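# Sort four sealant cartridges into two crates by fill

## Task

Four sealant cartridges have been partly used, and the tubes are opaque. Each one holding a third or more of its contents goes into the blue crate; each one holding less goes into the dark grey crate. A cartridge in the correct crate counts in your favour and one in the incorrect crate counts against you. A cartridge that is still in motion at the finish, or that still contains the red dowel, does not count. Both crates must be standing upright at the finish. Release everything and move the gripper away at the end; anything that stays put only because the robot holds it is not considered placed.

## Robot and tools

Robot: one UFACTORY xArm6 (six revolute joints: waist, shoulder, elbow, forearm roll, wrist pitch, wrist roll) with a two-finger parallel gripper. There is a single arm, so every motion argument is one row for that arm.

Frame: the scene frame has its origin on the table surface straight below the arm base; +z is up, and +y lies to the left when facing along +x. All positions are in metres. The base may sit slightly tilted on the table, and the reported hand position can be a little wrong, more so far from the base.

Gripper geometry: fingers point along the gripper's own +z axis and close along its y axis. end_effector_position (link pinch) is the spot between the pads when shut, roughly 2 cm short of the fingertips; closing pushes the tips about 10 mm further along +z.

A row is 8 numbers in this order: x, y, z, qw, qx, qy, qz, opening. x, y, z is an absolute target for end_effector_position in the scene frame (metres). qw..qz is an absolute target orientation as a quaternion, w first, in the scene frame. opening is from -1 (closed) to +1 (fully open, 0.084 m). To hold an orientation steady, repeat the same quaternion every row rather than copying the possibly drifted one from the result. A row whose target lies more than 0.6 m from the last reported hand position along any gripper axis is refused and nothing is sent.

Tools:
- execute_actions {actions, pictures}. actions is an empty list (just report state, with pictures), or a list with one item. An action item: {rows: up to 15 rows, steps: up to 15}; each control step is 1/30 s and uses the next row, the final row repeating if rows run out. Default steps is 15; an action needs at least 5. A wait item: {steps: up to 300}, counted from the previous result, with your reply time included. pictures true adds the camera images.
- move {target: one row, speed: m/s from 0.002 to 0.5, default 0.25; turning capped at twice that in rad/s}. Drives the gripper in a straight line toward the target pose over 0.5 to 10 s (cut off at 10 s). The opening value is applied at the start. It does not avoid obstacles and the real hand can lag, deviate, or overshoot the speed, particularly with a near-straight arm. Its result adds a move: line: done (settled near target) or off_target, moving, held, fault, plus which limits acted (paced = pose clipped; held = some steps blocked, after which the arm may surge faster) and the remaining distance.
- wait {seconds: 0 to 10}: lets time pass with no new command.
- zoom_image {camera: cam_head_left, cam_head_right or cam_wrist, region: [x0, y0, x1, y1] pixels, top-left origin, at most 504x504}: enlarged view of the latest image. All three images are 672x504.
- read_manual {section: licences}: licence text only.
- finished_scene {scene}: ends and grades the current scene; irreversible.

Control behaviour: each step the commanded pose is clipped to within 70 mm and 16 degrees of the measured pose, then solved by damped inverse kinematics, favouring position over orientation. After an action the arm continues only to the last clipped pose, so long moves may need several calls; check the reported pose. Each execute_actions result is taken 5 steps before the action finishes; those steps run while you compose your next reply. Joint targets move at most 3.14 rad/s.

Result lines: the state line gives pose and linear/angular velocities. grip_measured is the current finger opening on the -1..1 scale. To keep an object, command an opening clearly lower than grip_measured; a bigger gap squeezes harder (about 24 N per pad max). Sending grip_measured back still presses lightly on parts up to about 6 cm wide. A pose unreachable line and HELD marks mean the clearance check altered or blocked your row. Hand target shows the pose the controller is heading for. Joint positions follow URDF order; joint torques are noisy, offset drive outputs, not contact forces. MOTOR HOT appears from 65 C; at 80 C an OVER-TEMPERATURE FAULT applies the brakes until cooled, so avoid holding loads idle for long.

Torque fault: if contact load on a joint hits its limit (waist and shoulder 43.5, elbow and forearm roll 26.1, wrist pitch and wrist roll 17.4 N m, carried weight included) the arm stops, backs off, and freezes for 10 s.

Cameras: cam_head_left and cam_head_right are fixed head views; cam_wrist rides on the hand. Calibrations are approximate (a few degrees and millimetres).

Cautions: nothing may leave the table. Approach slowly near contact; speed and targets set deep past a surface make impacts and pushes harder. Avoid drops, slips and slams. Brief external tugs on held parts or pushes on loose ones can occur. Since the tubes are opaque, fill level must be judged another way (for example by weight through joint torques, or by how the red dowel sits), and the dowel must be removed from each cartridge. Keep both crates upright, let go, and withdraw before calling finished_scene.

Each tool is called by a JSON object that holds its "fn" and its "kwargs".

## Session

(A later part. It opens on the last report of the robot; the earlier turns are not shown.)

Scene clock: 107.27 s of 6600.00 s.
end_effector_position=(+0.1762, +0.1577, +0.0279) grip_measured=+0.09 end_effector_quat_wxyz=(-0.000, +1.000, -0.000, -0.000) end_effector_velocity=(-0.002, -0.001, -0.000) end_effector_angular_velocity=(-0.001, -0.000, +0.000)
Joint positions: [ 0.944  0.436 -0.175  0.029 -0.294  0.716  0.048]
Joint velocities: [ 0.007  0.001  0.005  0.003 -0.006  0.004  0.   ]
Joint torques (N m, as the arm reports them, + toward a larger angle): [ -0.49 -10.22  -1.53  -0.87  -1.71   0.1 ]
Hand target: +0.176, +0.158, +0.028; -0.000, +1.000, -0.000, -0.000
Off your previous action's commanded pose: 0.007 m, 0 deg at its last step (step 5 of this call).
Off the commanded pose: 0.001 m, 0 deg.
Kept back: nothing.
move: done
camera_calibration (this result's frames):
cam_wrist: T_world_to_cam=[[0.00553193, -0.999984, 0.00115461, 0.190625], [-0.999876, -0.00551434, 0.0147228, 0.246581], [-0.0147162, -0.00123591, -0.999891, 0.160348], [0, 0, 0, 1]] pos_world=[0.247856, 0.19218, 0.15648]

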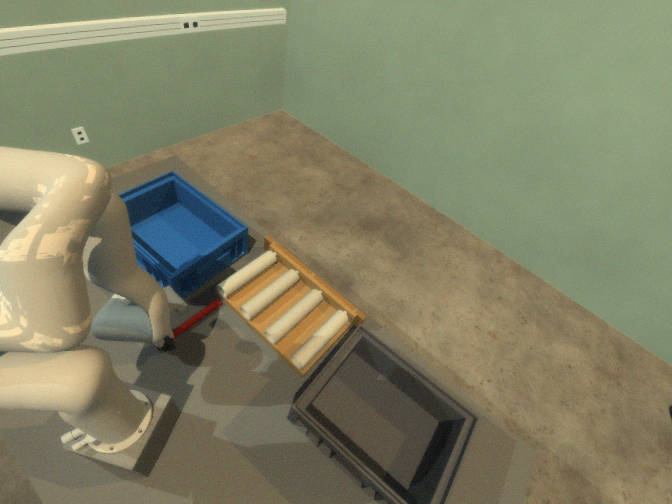

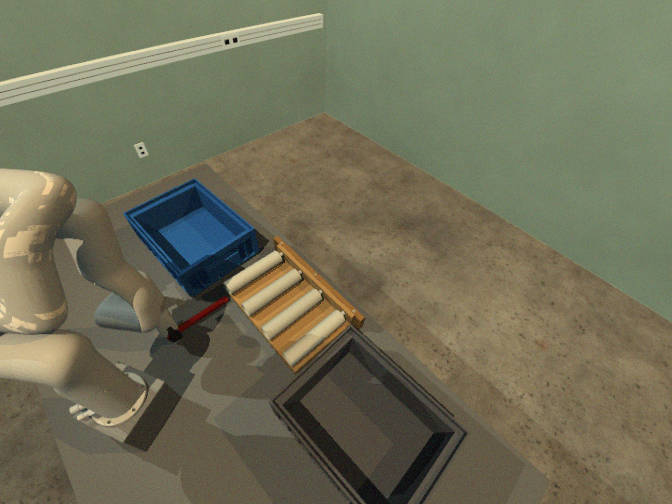

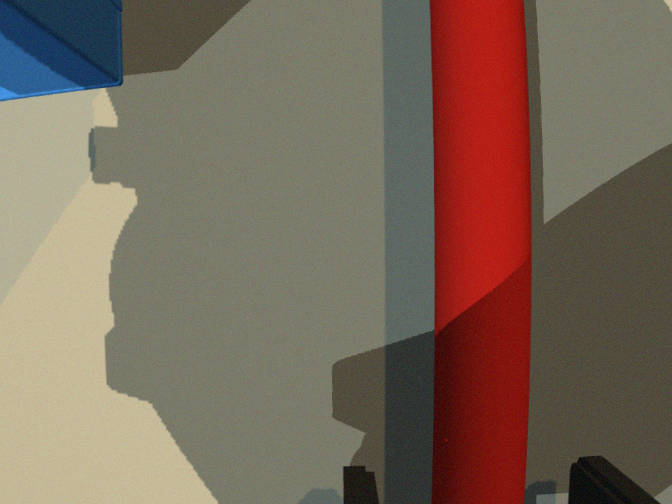

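{"fn": "zoom_image", "kwargs": {"camera": "cam_head_right", "region": [130, 270, 250, 370]}}

Region (130, 270, 250, 370) of cam_head_right's 672x504 image, scaled by 4.200, with more detail than that image has.

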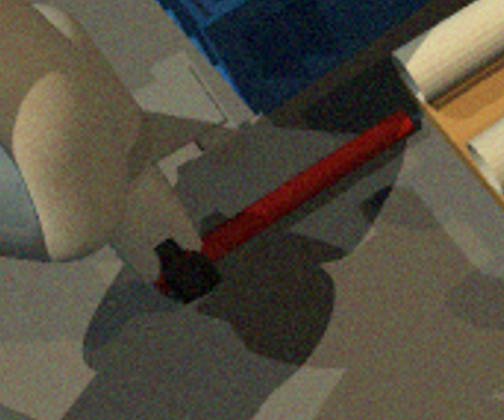

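{"fn": "execute_actions", "kwargs": {"actions": [{"rows":[[0.176,0.157,0.026,0,1,0,0,0.0],[0.176,0.157,0.026,0,1,0,0,-0.1],[0.176,0.157,0.026,0,1,0,0,-0.2],[0.176,0.157,0.026,0,1,0,0,-0.3],[0.176,0.157,0.026,0,1,0,0,-0.4],[0.176,0.157,0.026,0,1,0,0,-0.5],[0.176,0.157,0.026,0,1,0,0,-0.6],[0.176,0.157,0.026,0,1,0,0,-0.7],[0.176,0.157,0.026,0,1,0,0,-0.8],[0.176,0.157,0.026,0,1,0,0,-0.9],[0.176,0.157,0.026,0,1,0,0,-1],[0.176,0.157,0.026,0,1,0,0,-1],[0.176,0.157,0.026,0,1,0,0,-1],[0.176,0.157,0.026,0,1,0,0,-1],[0.176,0.157,0.026,0,1,0,0,-1]],"steps":15}]}}

{"fn": "move", "kwargs": {"target": [0.176, 0.158, 0.074, 0, 1, 0, 0, -1], "speed": 0.12}}

Scene clock: 108.03 s of 6600.00 s.
end_effector_position=(+0.1759, +0.1569, +0.0261) grip_measured=-0.52 end_effector_quat_wxyz=(+0.000, +1.000, -0.000, -0.000) end_effector_velocity=(-0.001, -0.000, -0.000) end_effector_angular_velocity=(-0.001, +0.001, +0.002)
Joint positions: [ 0.943  0.447 -0.178  0.03  -0.303  0.715  0.021]
Joint velocities: [-0.     0.002  0.001 -0.002 -0.001 -0.001  0.   ]
Joint torques (N m, as the arm reports them, + toward a larger angle): [-0.08 -9.84 -1.98 -0.78 -1.53  0.21]
Steps of this call (steps 1 to 13: nothing new was sent; steps 14 to 23: the first 10 steps of this action). Readings (end_effector_position):
14: (+0.1758, +0.1575, +0.0278)
15: (+0.1760, +0.1575, +0.0275)
17: (+0.1759, +0.1572, +0.0266)
21: (+0.1759, +0.1569, +0.0261)
23: the state above

Scene clock: 109.17 s of 6600.00 s.
end_effector_position=(+0.1758, +0.1579, +0.0739) grip_measured=-0.52 end_effector_quat_wxyz=(-0.001, +1.000, -0.000, -0.001) end_effector_velocity=(-0.000, -0.000, +0.002) end_effector_angular_velocity=(-0.007, -0.002, +0.001)
Joint positions: [ 0.971  0.126 -0.09   0.107 -0.069  0.664  0.021]
Joint velocities: [ 0.054 -0.011 -0.001  0.142  0.016 -0.089  0.   ]
Joint torques (N m, as the arm reports them, + toward a larger angle): [-0.64 -8.68 -4.15 -0.81 -1.7   0.19]
Hand target: +0.176, +0.158, +0.074; -0.001, +1.000, -0.000, -0.001
Off your previous action's commanded pose: 0.000 m, 0 deg at its last step (step 5 of this call).
Off the commanded pose: 0.000 m, 0 deg.
Kept back: nothing.
move: done
camera_calibration (this result's frames):
cam_wrist: T_world_to_cam=[[0.00579372, -0.999983, 0.000017708, 0.190864], [-0.999848, -0.00579264, 0.0164333, 0.245432], [-0.016433, -0.000112915, -0.999865, 0.206538], [0, 0, 0, 1]] pos_world=[0.247683, 0.192305, 0.202473]

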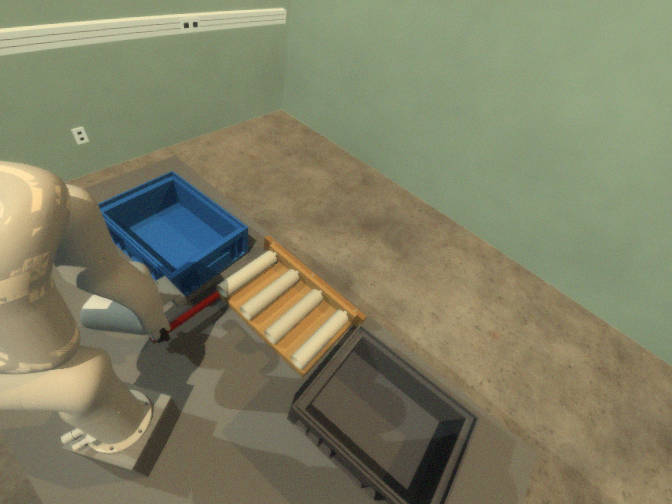

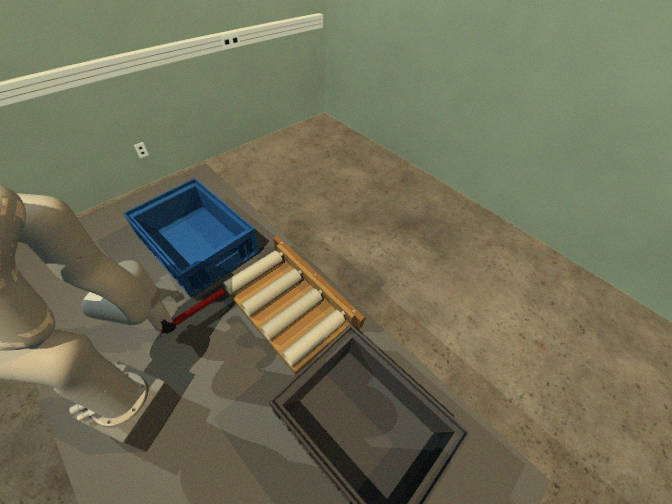

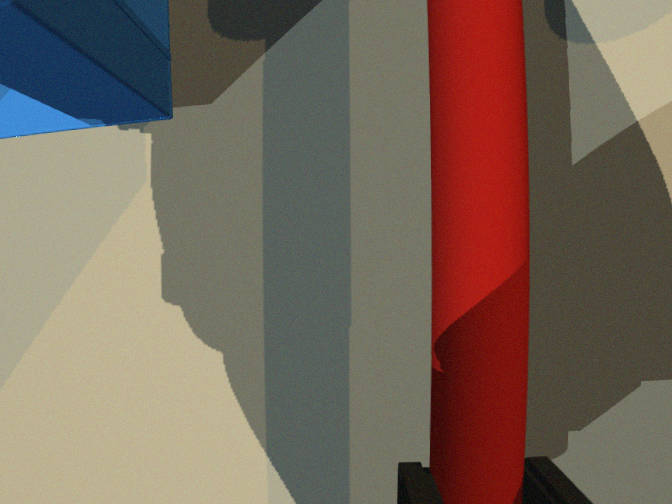

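{"fn": "zoom_image", "kwargs": {"camera": "cam_head_left", "region": [140, 260, 260, 370]}}

Region (140, 260, 260, 370) of cam_head_left's 672x504 image, scaled by 4.200, with more detail than that image has; it fills the top 462 rows of this view, and the rest is white.

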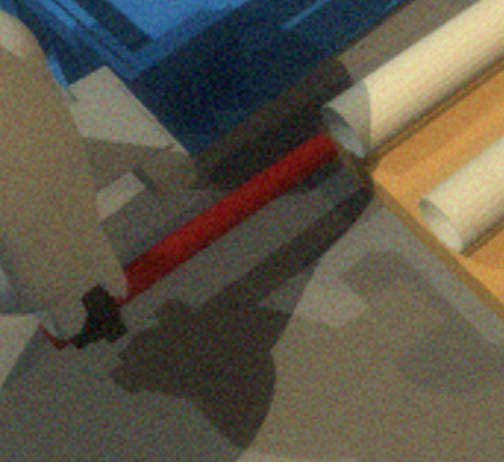

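{"fn": "move", "kwargs": {"target": [0.335, 0.159, 0.074, 0, 1, 0, 0, -1], "speed": 0.1}}

{"fn": "execute_actions", "kwargs": {"actions": [{"rows":[[0.336,0.159,0.074,0,1,0,0,-1],[0.337,0.159,0.074,0,1,0,0,-1],[0.338,0.159,0.074,0,1,0,0,-1],[0.339,0.159,0.074,0,1,0,0,-1],[0.340,0.159,0.074,0,1,0,0,-1],[0.341,0.159,0.074,0,1,0,0,-1],[0.342,0.159,0.074,0,1,0,0,-1],[0.343,0.159,0.074,0,1,0,0,-1],[0.344,0.159,0.074,0,1,0,0,-1],[0.345,0.159,0.074,0,1,0,0,-1],[0.346,0.159,0.074,0,1,0,0,-1],[0.347,0.159,0.074,0,1,0,0,-1],[0.348,0.159,0.074,0,1,0,0,-1],[0.349,0.159,0.074,0,1,0,0,-1],[0.350,0.159,0.074,0,1,0,0,-1]],"steps":15}]}}

Scene clock: 111.63 s of 6600.00 s.
end_effector_position=(+0.3348, +0.1580, +0.0742) grip_measured=-0.52 end_effector_quat_wxyz=(+0.001, +1.000, +0.000, +0.000) end_effector_velocity=(+0.004, +0.001, +0.001) end_effector_angular_velocity=(+0.003, -0.003, -0.001)
Joint positions: [ 0.641  0.315 -0.529  0.002  0.179  0.439  0.021]
Joint velocities: [-0.001  0.003 -0.009  0.006  0.002 -0.006  0.   ]
Joint torques (N m, as the arm reports them, + toward a larger angle): [ -0.53 -13.89  -6.64  -1.14  -1.73   0.33]
Hand target: +0.335, +0.158, +0.074; +0.000, +1.000, +0.000, +0.000
Off the commanded pose: 0.001 m, 0 deg.
Kept back: nothing.
move: done
camera_calibration (this result's frames):
cam_wrist: T_world_to_cam=[[0.00600622, -0.999978, 0.00289909, 0.189703], [-0.999876, -0.00596342, 0.0145516, 0.404599], [-0.014534, -0.00298613, -0.99989, 0.209187], [0, 0, 0, 1]] pos_world=[0.40645, 0.192736, 0.202727]

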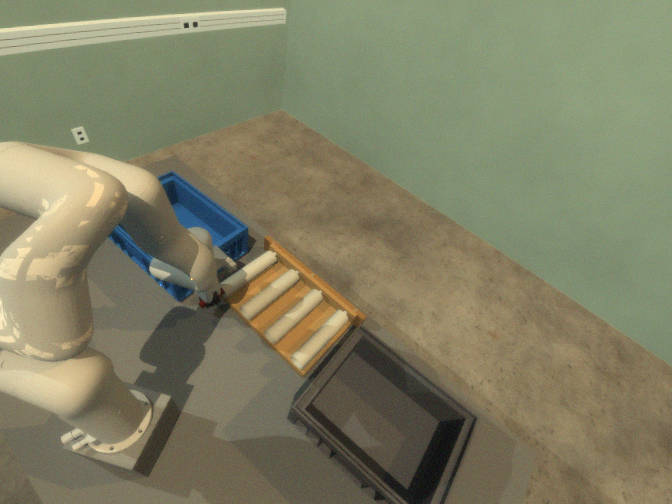

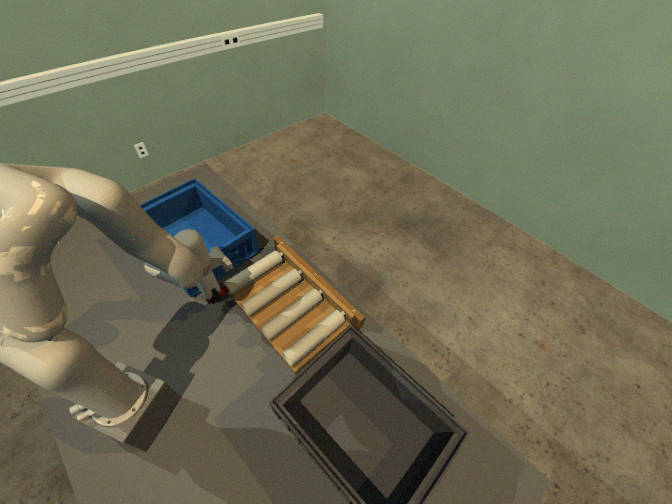

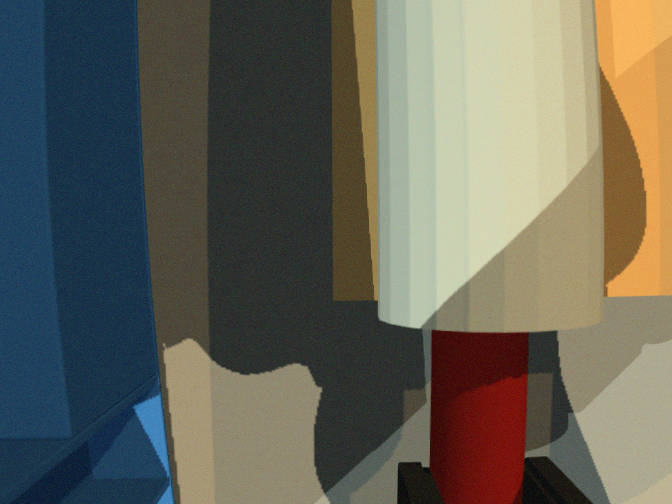

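Scene clock: 111.97 s of 6600.00 s.
end_effector_position=(+0.3419, +0.1590, +0.0741) grip_measured=-0.52 end_effector_quat_wxyz=(+0.000, +1.000, -0.000, +0.000) end_effector_velocity=(+0.030, +0.000, +0.000) end_effector_angular_velocity=(+0.001, -0.001, -0.002)
Joint positions: [ 0.636  0.327 -0.552  0.007  0.19   0.429  0.021]
Joint velocities: [-0.033  0.045 -0.095  0.006  0.048 -0.036 -0.   ]
Joint torques (N m, as the arm reports them, + toward a larger angle): [ -1.13 -14.22  -7.05  -1.28  -1.86   0.18]
Steps of this call (steps 1 to 10: the first 10 steps of this action). Readings (end_effector_position):
1: (+0.3350, +0.1580, +0.0742)
2: (+0.3352, +0.1582, +0.0741)
4: (+0.3362, +0.1586, +0.0740)
8: (+0.3399, +0.1589, +0.0741)
10: the state above

{"fn": "execute_actions", "kwargs": {"actions": [{"rows":[[0.351,0.159,0.074,0,1,0,0,-1],[0.352,0.159,0.074,0,1,0,0,-1],[0.353,0.159,0.074,0,1,0,0,-1],[0.354,0.159,0.074,0,1,0,0,-1],[0.355,0.159,0.074,0,1,0,0,-1],[0.356,0.159,0.074,0,1,0,0,-1],[0.357,0.159,0.074,0,1,0,0,-1],[0.358,0.159,0.074,0,1,0,0,-1],[0.359,0.159,0.074,0,1,0,0,-1],[0.360,0.159,0.074,0,1,0,0,-1],[0.361,0.159,0.074,0,1,0,0,-1],[0.362,0.159,0.074,0,1,0,0,-1]],"steps":12}]}}

Scene clock: 112.37 s of 6600.00 s.
end_effector_position=(+0.3538, +0.1589, +0.0741) grip_measured=-0.52 end_effector_quat_wxyz=(+0.000, +1.000, -0.000, +0.000) end_effector_velocity=(+0.030, -0.000, -0.000) end_effector_angular_velocity=(+0.000, +0.000, -0.003)
Joint positions: [ 0.623  0.346 -0.59   0.009  0.21   0.414  0.021]
Joint velocities: [-0.031  0.047 -0.096  0.004  0.049 -0.032  0.   ]
Joint torques (N m, as the arm reports them, + toward a larger angle): [ -0.91 -14.34  -6.82  -0.86  -1.88   0.5 ]
Off your previous action's commanded pose: 0.003 m, 0 deg at its last step (step 5 of this call).
Steps of this call (steps 1 to 5: the last 5 steps of your previous action; steps 6 to 12: the first 7 steps of this action). Readings (end_effector_position):
6: (+0.3478, +0.1589, +0.0741)
7: (+0.3488, +0.1589, +0.0741)
9: (+0.3508, +0.1589, +0.0741)
12: the state above

{"fn": "move", "kwargs": {"target": [0.372, 0.159, 0.074, 0, 1, 0, 0, -1], "speed": 0.02}}

Scene clock: 113.53 s of 6600.00 s.
end_effector_position=(+0.3710, +0.1587, +0.0736) grip_measured=-0.52 end_effector_quat_wxyz=(+0.000, +1.000, +0.000, -0.001) end_effector_velocity=(+0.001, -0.000, -0.000) end_effector_angular_velocity=(-0.001, +0.002, +0.001)
Joint positions: [ 0.605  0.375 -0.649  0.011  0.241  0.394  0.021]
Joint velocities: [-0.002  0.003 -0.005  0.     0.004 -0.003 -0.   ]
Joint torques (N m, as the arm reports them, + toward a larger angle): [ -1.11 -15.67  -8.6   -0.92  -2.27   0.34]
Hand target: +0.372, +0.159, +0.074; +0.000, +1.000, -0.000, +0.000
Off your previous action's commanded pose: 0.003 m, 0 deg at its last step (step 5 of this call).
Off the commanded pose: 0.001 m, 0 deg.
Kept back: nothing.
move: done
camera_calibration (this result's frames):
cam_wrist: T_world_to_cam=[[0.00624509, -0.999977, 0.00275151, 0.190128], [-0.999844, -0.00619877, 0.0165348, 0.440634], [-0.0165173, -0.00285434, -0.99986, 0.209883], [0, 0, 0, 1]] pos_world=[0.442844, 0.193454, 0.202044]

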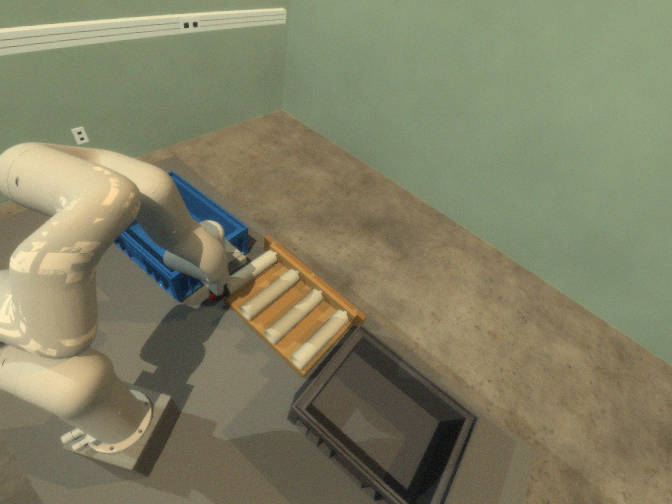

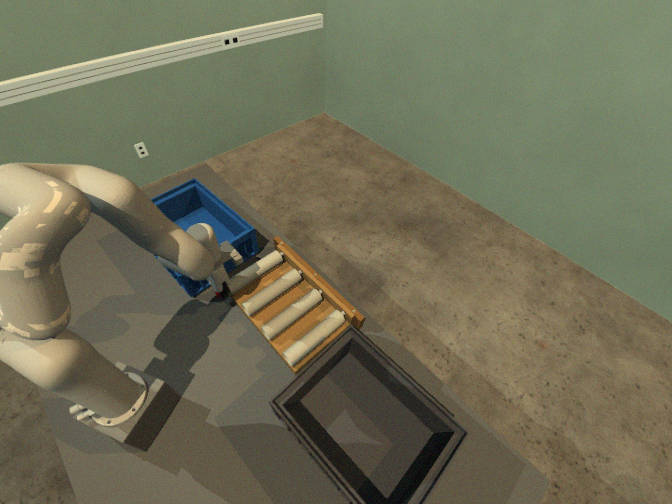

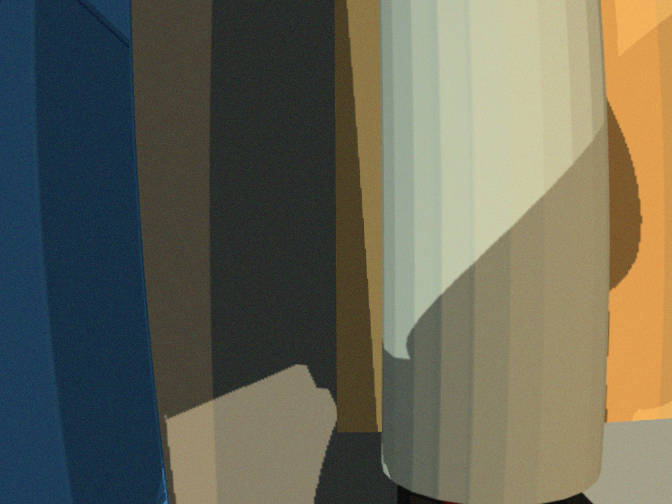

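{"fn": "move", "kwargs": {"target": [0.178, 0.158, 0.074, 0, 1, 0, 0, -1], "speed": 0.3}}

{"fn": "move", "kwargs": {"target": [0.178, -0.068, 0.074, 0, 1, 0, 0, -1], "speed": 0.25}}

Scene clock: 115.17 s of 6600.00 s.
end_effector_position=(+0.1781, +0.1592, +0.0737) grip_measured=-0.52 end_effector_quat_wxyz=(-0.001, +1.000, -0.000, -0.001) end_effector_velocity=(-0.003, -0.001, +0.000) end_effector_angular_velocity=(-0.004, -0.001, -0.000)
Joint positions: [ 0.971  0.13  -0.098  0.115 -0.067  0.657  0.021]
Joint velocities: [ 0.037 -0.004  0.005  0.08   0.001 -0.042 -0.   ]
Joint torques (N m, as the arm reports them, + toward a larger angle): [-0.55 -8.62 -4.11 -0.72 -1.61  0.32]
Hand target: +0.178, +0.159, +0.074; -0.001, +1.000, -0.000, -0.001
Off the commanded pose: 0.001 m, 0 deg.
Kept back: nothing.
move: done
camera_calibration (this result's frames):
cam_wrist: T_world_to_cam=[[0.00542984, -0.999985, -0.000350164, 0.192278], [-0.999862, -0.00543467, 0.015722, 0.247758], [-0.0157237, 0.000264747, -0.999876, 0.206166], [0, 0, 0, 1]] pos_world=[0.249921, 0.193567, 0.202312]

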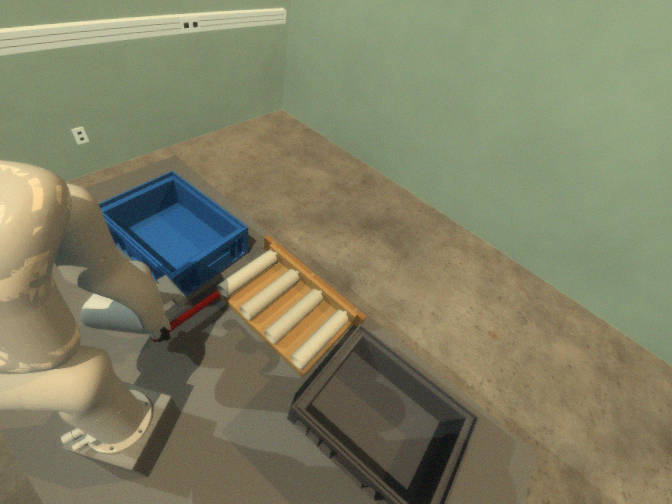

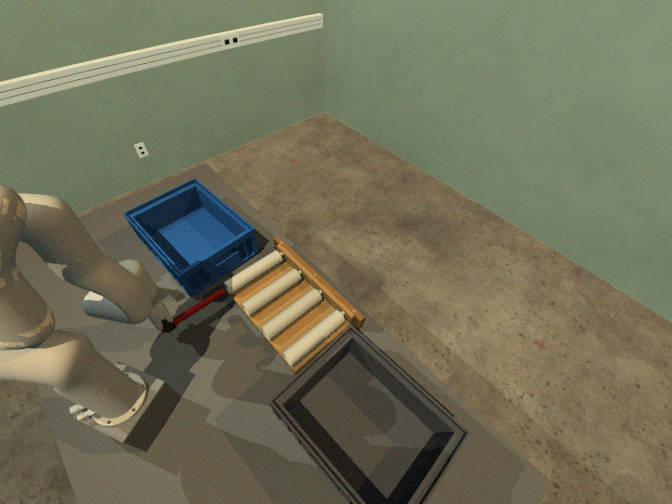

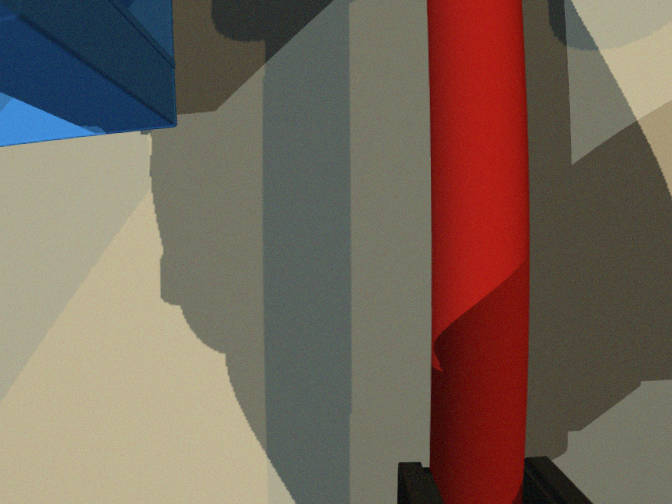

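Scene clock: 116.40 s of 6600.00 s.
end_effector_position=(+0.1729, +0.0400, +0.0719) grip_measured=-0.52 end_effector_quat_wxyz=(+0.015, +1.000, -0.007, +0.002) end_effector_velocity=(+0.000, -0.000, -0.000) end_effector_angular_velocity=(-0.000, +0.000, +0.002)
Joint positions: [ 0.509  0.101  0.081  0.112 -0.21   0.214  0.021]
Joint velocities: [-0.002  0.    -0.    -0.001  0.    -0.003  0.   ]
Joint torques (N m, as the arm reports them, + toward a larger angle): [-0.53 -6.68 -2.19 -0.98 -1.67  0.32]
Hand target: +0.173, +0.040, +0.072; +0.015, +1.000, -0.007, +0.001
Off the commanded pose: 0.108 m, 2 deg; position clipped at the last step of the last action.
Kept back: nothing.
move: held; limits=paced,held; held on 16 of 37 steps, including the last
pose unreachable: on one or more control steps of this call an arm could not follow its commanded pose, so it was not sent that pose on those steps. On the call's last step it was still not sent that pose. It may still have moved: this result reports where it is.
cause: the commanded pose would bring two parts of the arm too close to each other (joints 2 (shoulder) to 4 (forearm roll) lie between them).
camera_calibration (this result's frames):
cam_wrist: T_world_to_cam=[[-0.00829205, -0.999463, 0.031702, 0.0731026], [-0.999895, 0.00866391, 0.0116105, 0.241607], [-0.011879, -0.0316024, -0.99943, 0.204924], [0, 0, 0, 1]] pos_world=[0.244622, 0.0774461, 0.199684]

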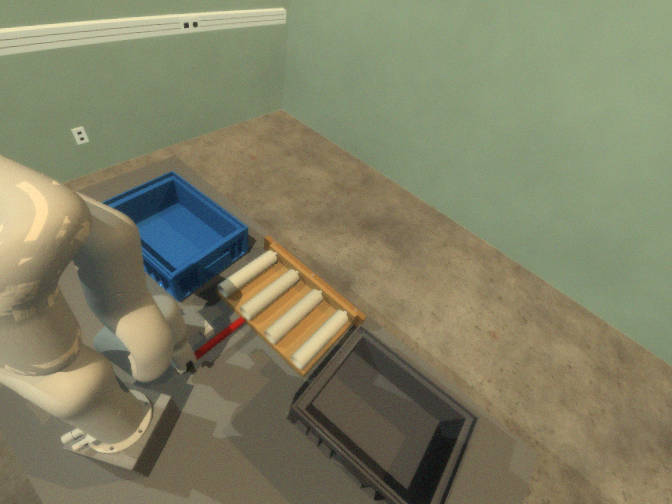

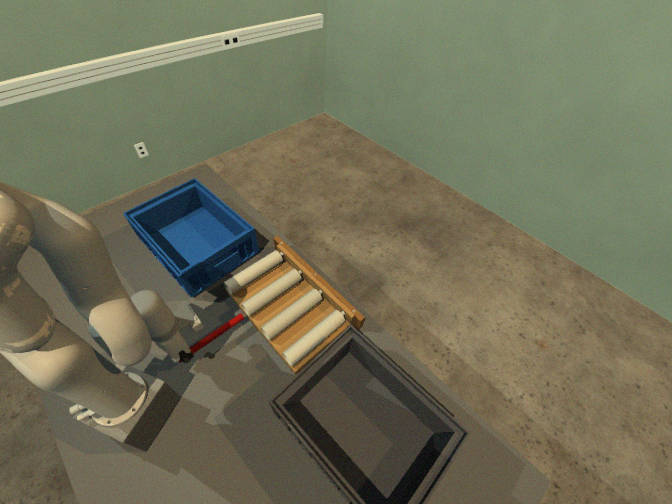

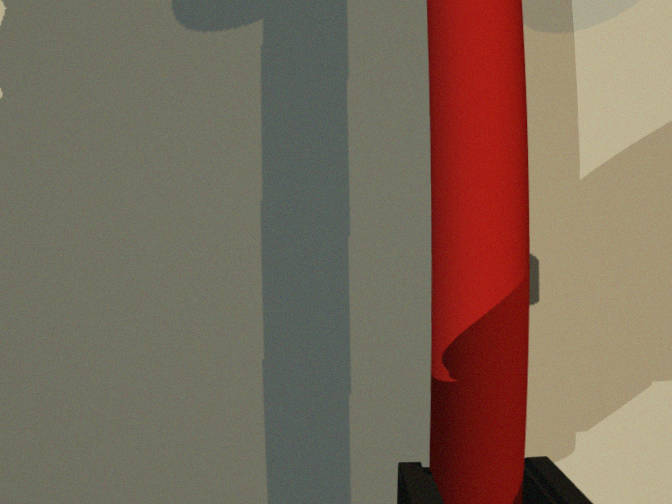

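{"fn": "move", "kwargs": {"target": [0.182, 0.159, 0.074, 0, 1, 0, 0, -1], "speed": 0.2}}

{"fn": "move", "kwargs": {"target": [0.364, 0.159, 0.074, 0, 1, 0, 0, -1], "speed": 0.15}}

{"fn": "move", "kwargs": {"target": [0.381, 0.159, 0.074, 0, 1, 0, 0, -1], "speed": 0.02}}

Scene clock: 119.77 s of 6600.00 s.
end_effector_position=(+0.1818, +0.1590, +0.0741) grip_measured=-0.52 end_effector_quat_wxyz=(-0.001, +1.000, -0.000, -0.001) end_effector_velocity=(+0.001, +0.003, -0.000) end_effector_angular_velocity=(-0.002, -0.005, +0.002)
Joint positions: [ 0.957  0.13  -0.106  0.109 -0.058  0.649  0.021]
Joint velocities: [ 0.05   0.005 -0.01   0.119  0.002 -0.071  0.   ]
Joint torques (N m, as the arm reports them, + toward a larger angle): [-0.54 -8.7  -3.96 -1.42 -1.74  0.42]
Hand target: +0.182, +0.160, +0.074; -0.001, +1.000, -0.000, -0.001
Off the commanded pose: 0.000 m, 0 deg.
Kept back: nothing.
move: done
camera_calibration (this result's frames):
cam_wrist: T_world_to_cam=[[0.00537978, -0.999985, -0.000481972, 0.192084], [-0.999844, -0.00538713, 0.0168302, 0.251302], [-0.0168325, 0.000391354, -0.999858, 0.206777], [0, 0, 0, 1]] pos_world=[0.25371, 0.193354, 0.202611]

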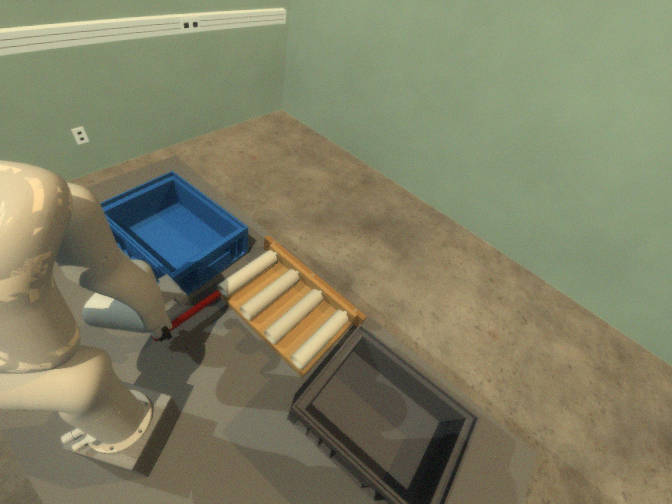

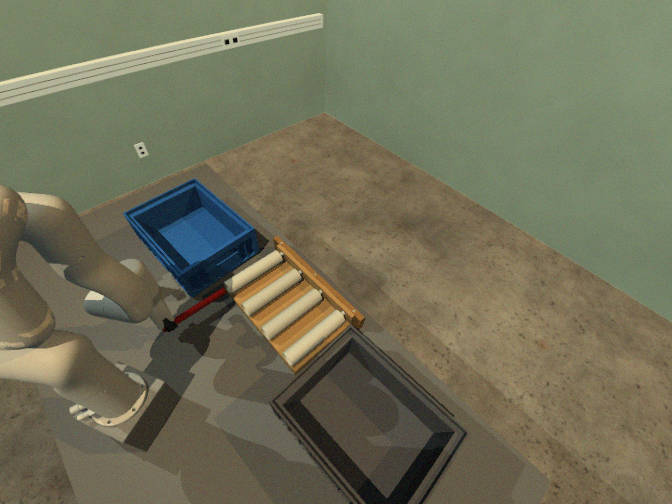

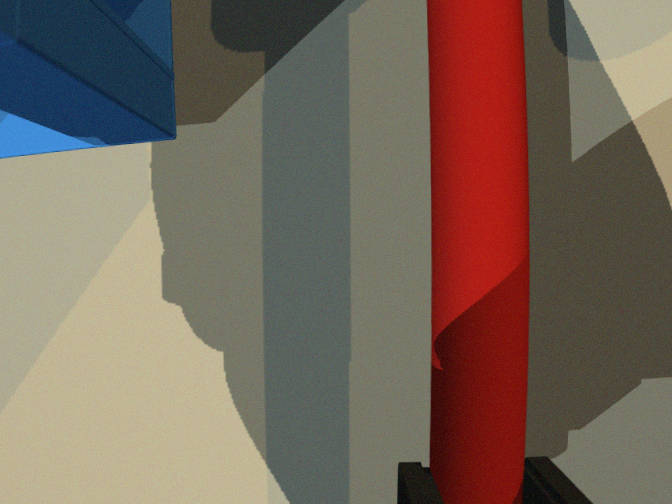

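Scene clock: 121.43 s of 6600.00 s.
end_effector_position=(+0.3638, +0.1579, +0.0742) grip_measured=-0.52 end_effector_quat_wxyz=(+0.001, +1.000, +0.000, +0.000) end_effector_velocity=(+0.004, +0.001, +0.001) end_effector_angular_velocity=(+0.002, -0.003, +0.002)
Joint positions: [ 0.61   0.36  -0.622  0.006  0.227  0.404  0.021]
Joint velocities: [-0.002  0.004 -0.01   0.003  0.003 -0.007  0.   ]
Joint torques (N m, as the arm reports them, + toward a larger angle): [ -0.55 -14.94  -7.31  -1.1   -1.78   0.25]
Hand target: +0.364, +0.158, +0.074; +0.000, +1.000, +0.000, +0.000
Off the commanded pose: 0.001 m, 0 deg.
Kept back: nothing.
move: done
camera_calibration (this result's frames):
cam_wrist: T_world_to_cam=[[0.00606243, -0.999977, 0.00296011, 0.189406], [-0.999875, -0.00601858, 0.0146056, 0.433525], [-0.0145875, -0.00304829, -0.999889, 0.209661], [0, 0, 0, 1]] pos_world=[0.435381, 0.19265, 0.202745]

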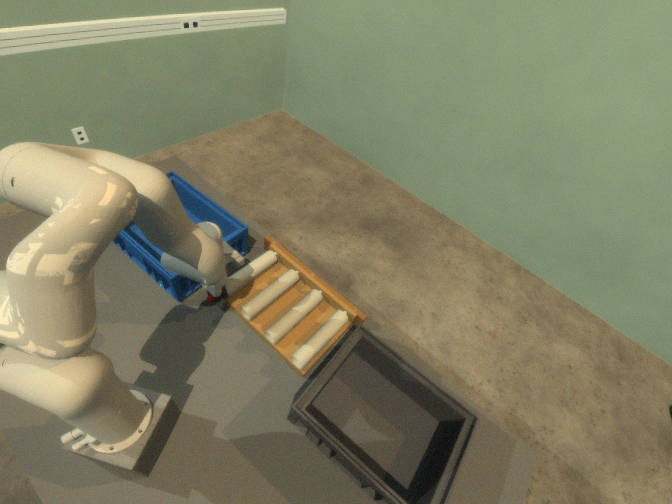

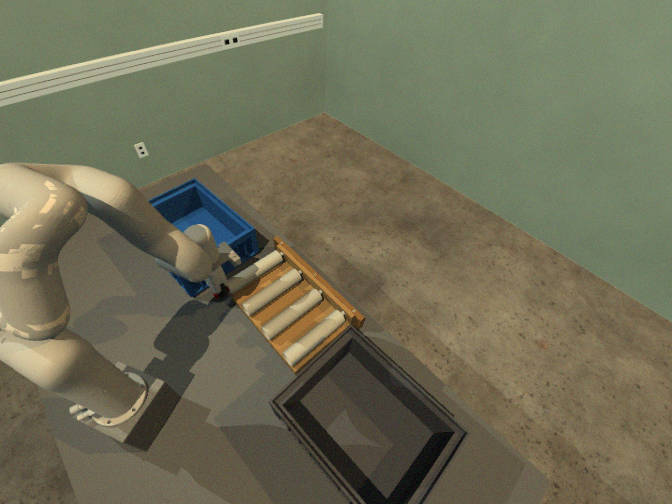

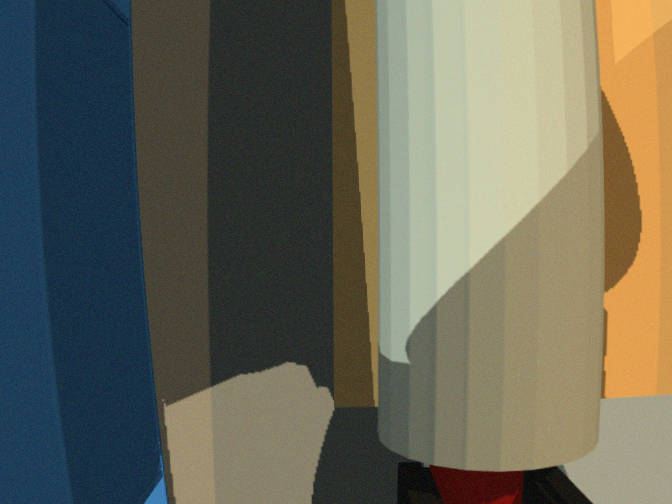

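Scene clock: 122.57 s of 6600.00 s.
end_effector_position=(+0.3755, +0.1572, +0.0715) grip_measured=-0.52 end_effector_quat_wxyz=(+0.003, +1.000, +0.001, -0.006) end_effector_velocity=(+0.001, -0.001, +0.002) end_effector_angular_velocity=(-0.000, +0.001, -0.002)
Joint positions: [ 0.597  0.391 -0.674  0.011  0.262  0.385  0.021]
Joint velocities: [-0.003 -0.005 -0.001  0.001  0.007 -0.002  0.   ]
Joint torques (N m, as the arm reports them, + toward a larger angle): [ -5.22 -22.04 -19.43  -0.6   -7.81   0.61]
Hand target: +0.381, +0.159, +0.074; +0.000, +1.000, -0.000, +0.000
Off the commanded pose: 0.006 m, 1 deg.
Kept back: nothing.
move: off_target
camera_calibration (this result's frames):
cam_wrist: T_world_to_cam=[[0.007091, -0.999949, 0.00720089, 0.187947], [-0.999595, -0.00688962, 0.0276152, 0.444435], [-0.0275642, -0.00739379, -0.999593, 0.212689], [0, 0, 0, 1]] pos_world=[0.448785, 0.192572, 0.198976]

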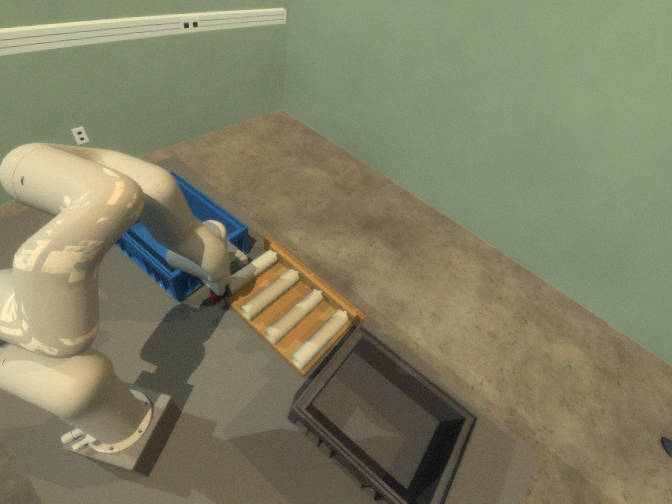

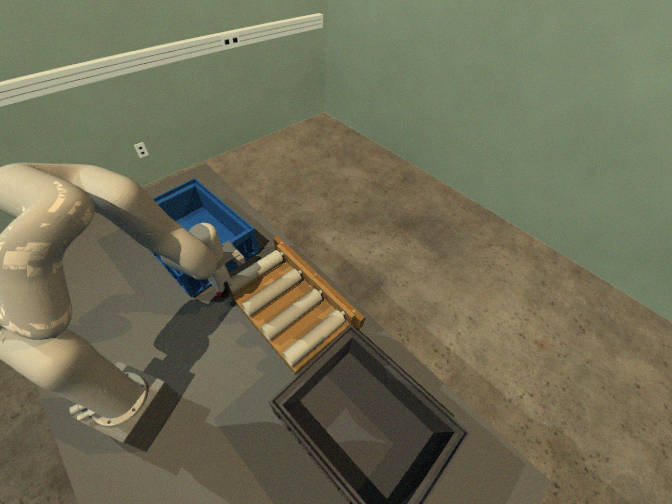

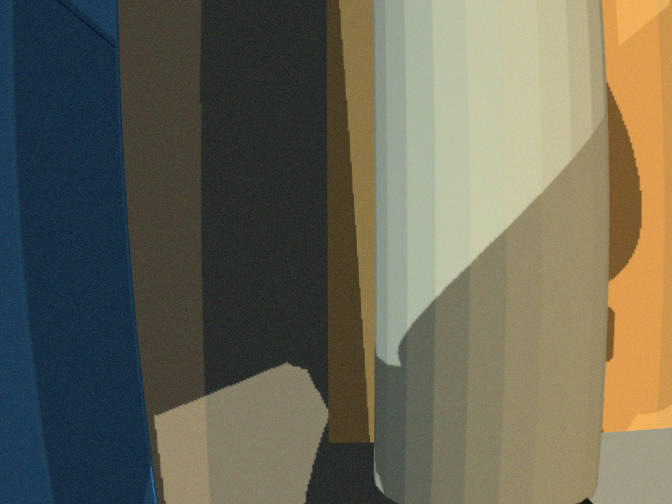

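{"fn": "move", "kwargs": {"target": [0.34, 0.159, 0.074, 0, 1, 0, 0, -1], "speed": 0.15}}

Scene clock: 123.70 s of 6600.00 s.
end_effector_position=(+0.3406, +0.1593, +0.0741) grip_measured=-0.52 end_effector_quat_wxyz=(-0.000, +1.000, -0.000, +0.000) end_effector_velocity=(-0.004, -0.001, -0.001) end_effector_angular_velocity=(-0.003, +0.005, +0.002)
Joint positions: [ 0.638  0.325 -0.548  0.009  0.188  0.43   0.021]
Joint velocities: [ 0.002 -0.001  0.008 -0.003 -0.001  0.002  0.   ]
Joint torques (N m, as the arm reports them, + toward a larger angle): [ -0.5  -14.22  -6.97  -0.87  -1.76   0.23]
Hand target: +0.340, +0.159, +0.074; -0.000, +1.000, +0.000, -0.000
Off the commanded pose: 0.001 m, 0 deg.
Kept back: nothing.
move: done
camera_calibration (this result's frames):
cam_wrist: T_world_to_cam=[[0.00562525, -0.999983, 0.00135834, 0.191248], [-0.999887, -0.0056058, 0.0139194, 0.410319], [-0.0139116, -0.00143649, -0.999902, 0.20881], [0, 0, 0, 1]] pos_world=[0.412102, 0.193845, 0.202819]

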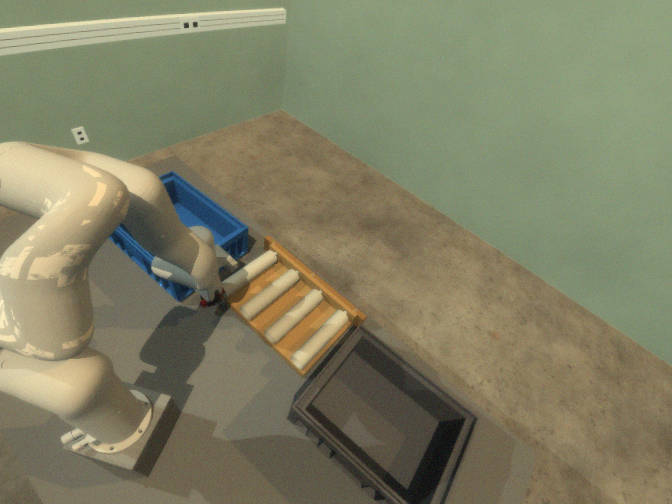

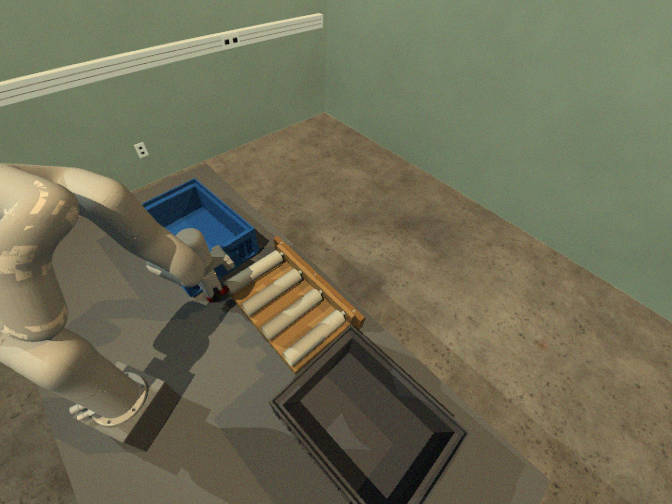

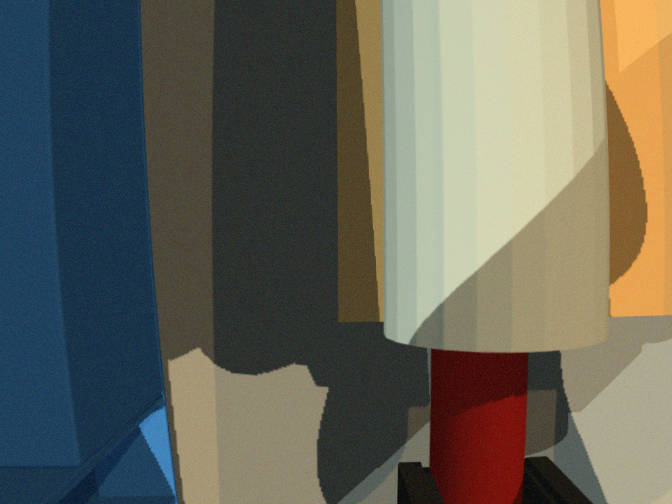

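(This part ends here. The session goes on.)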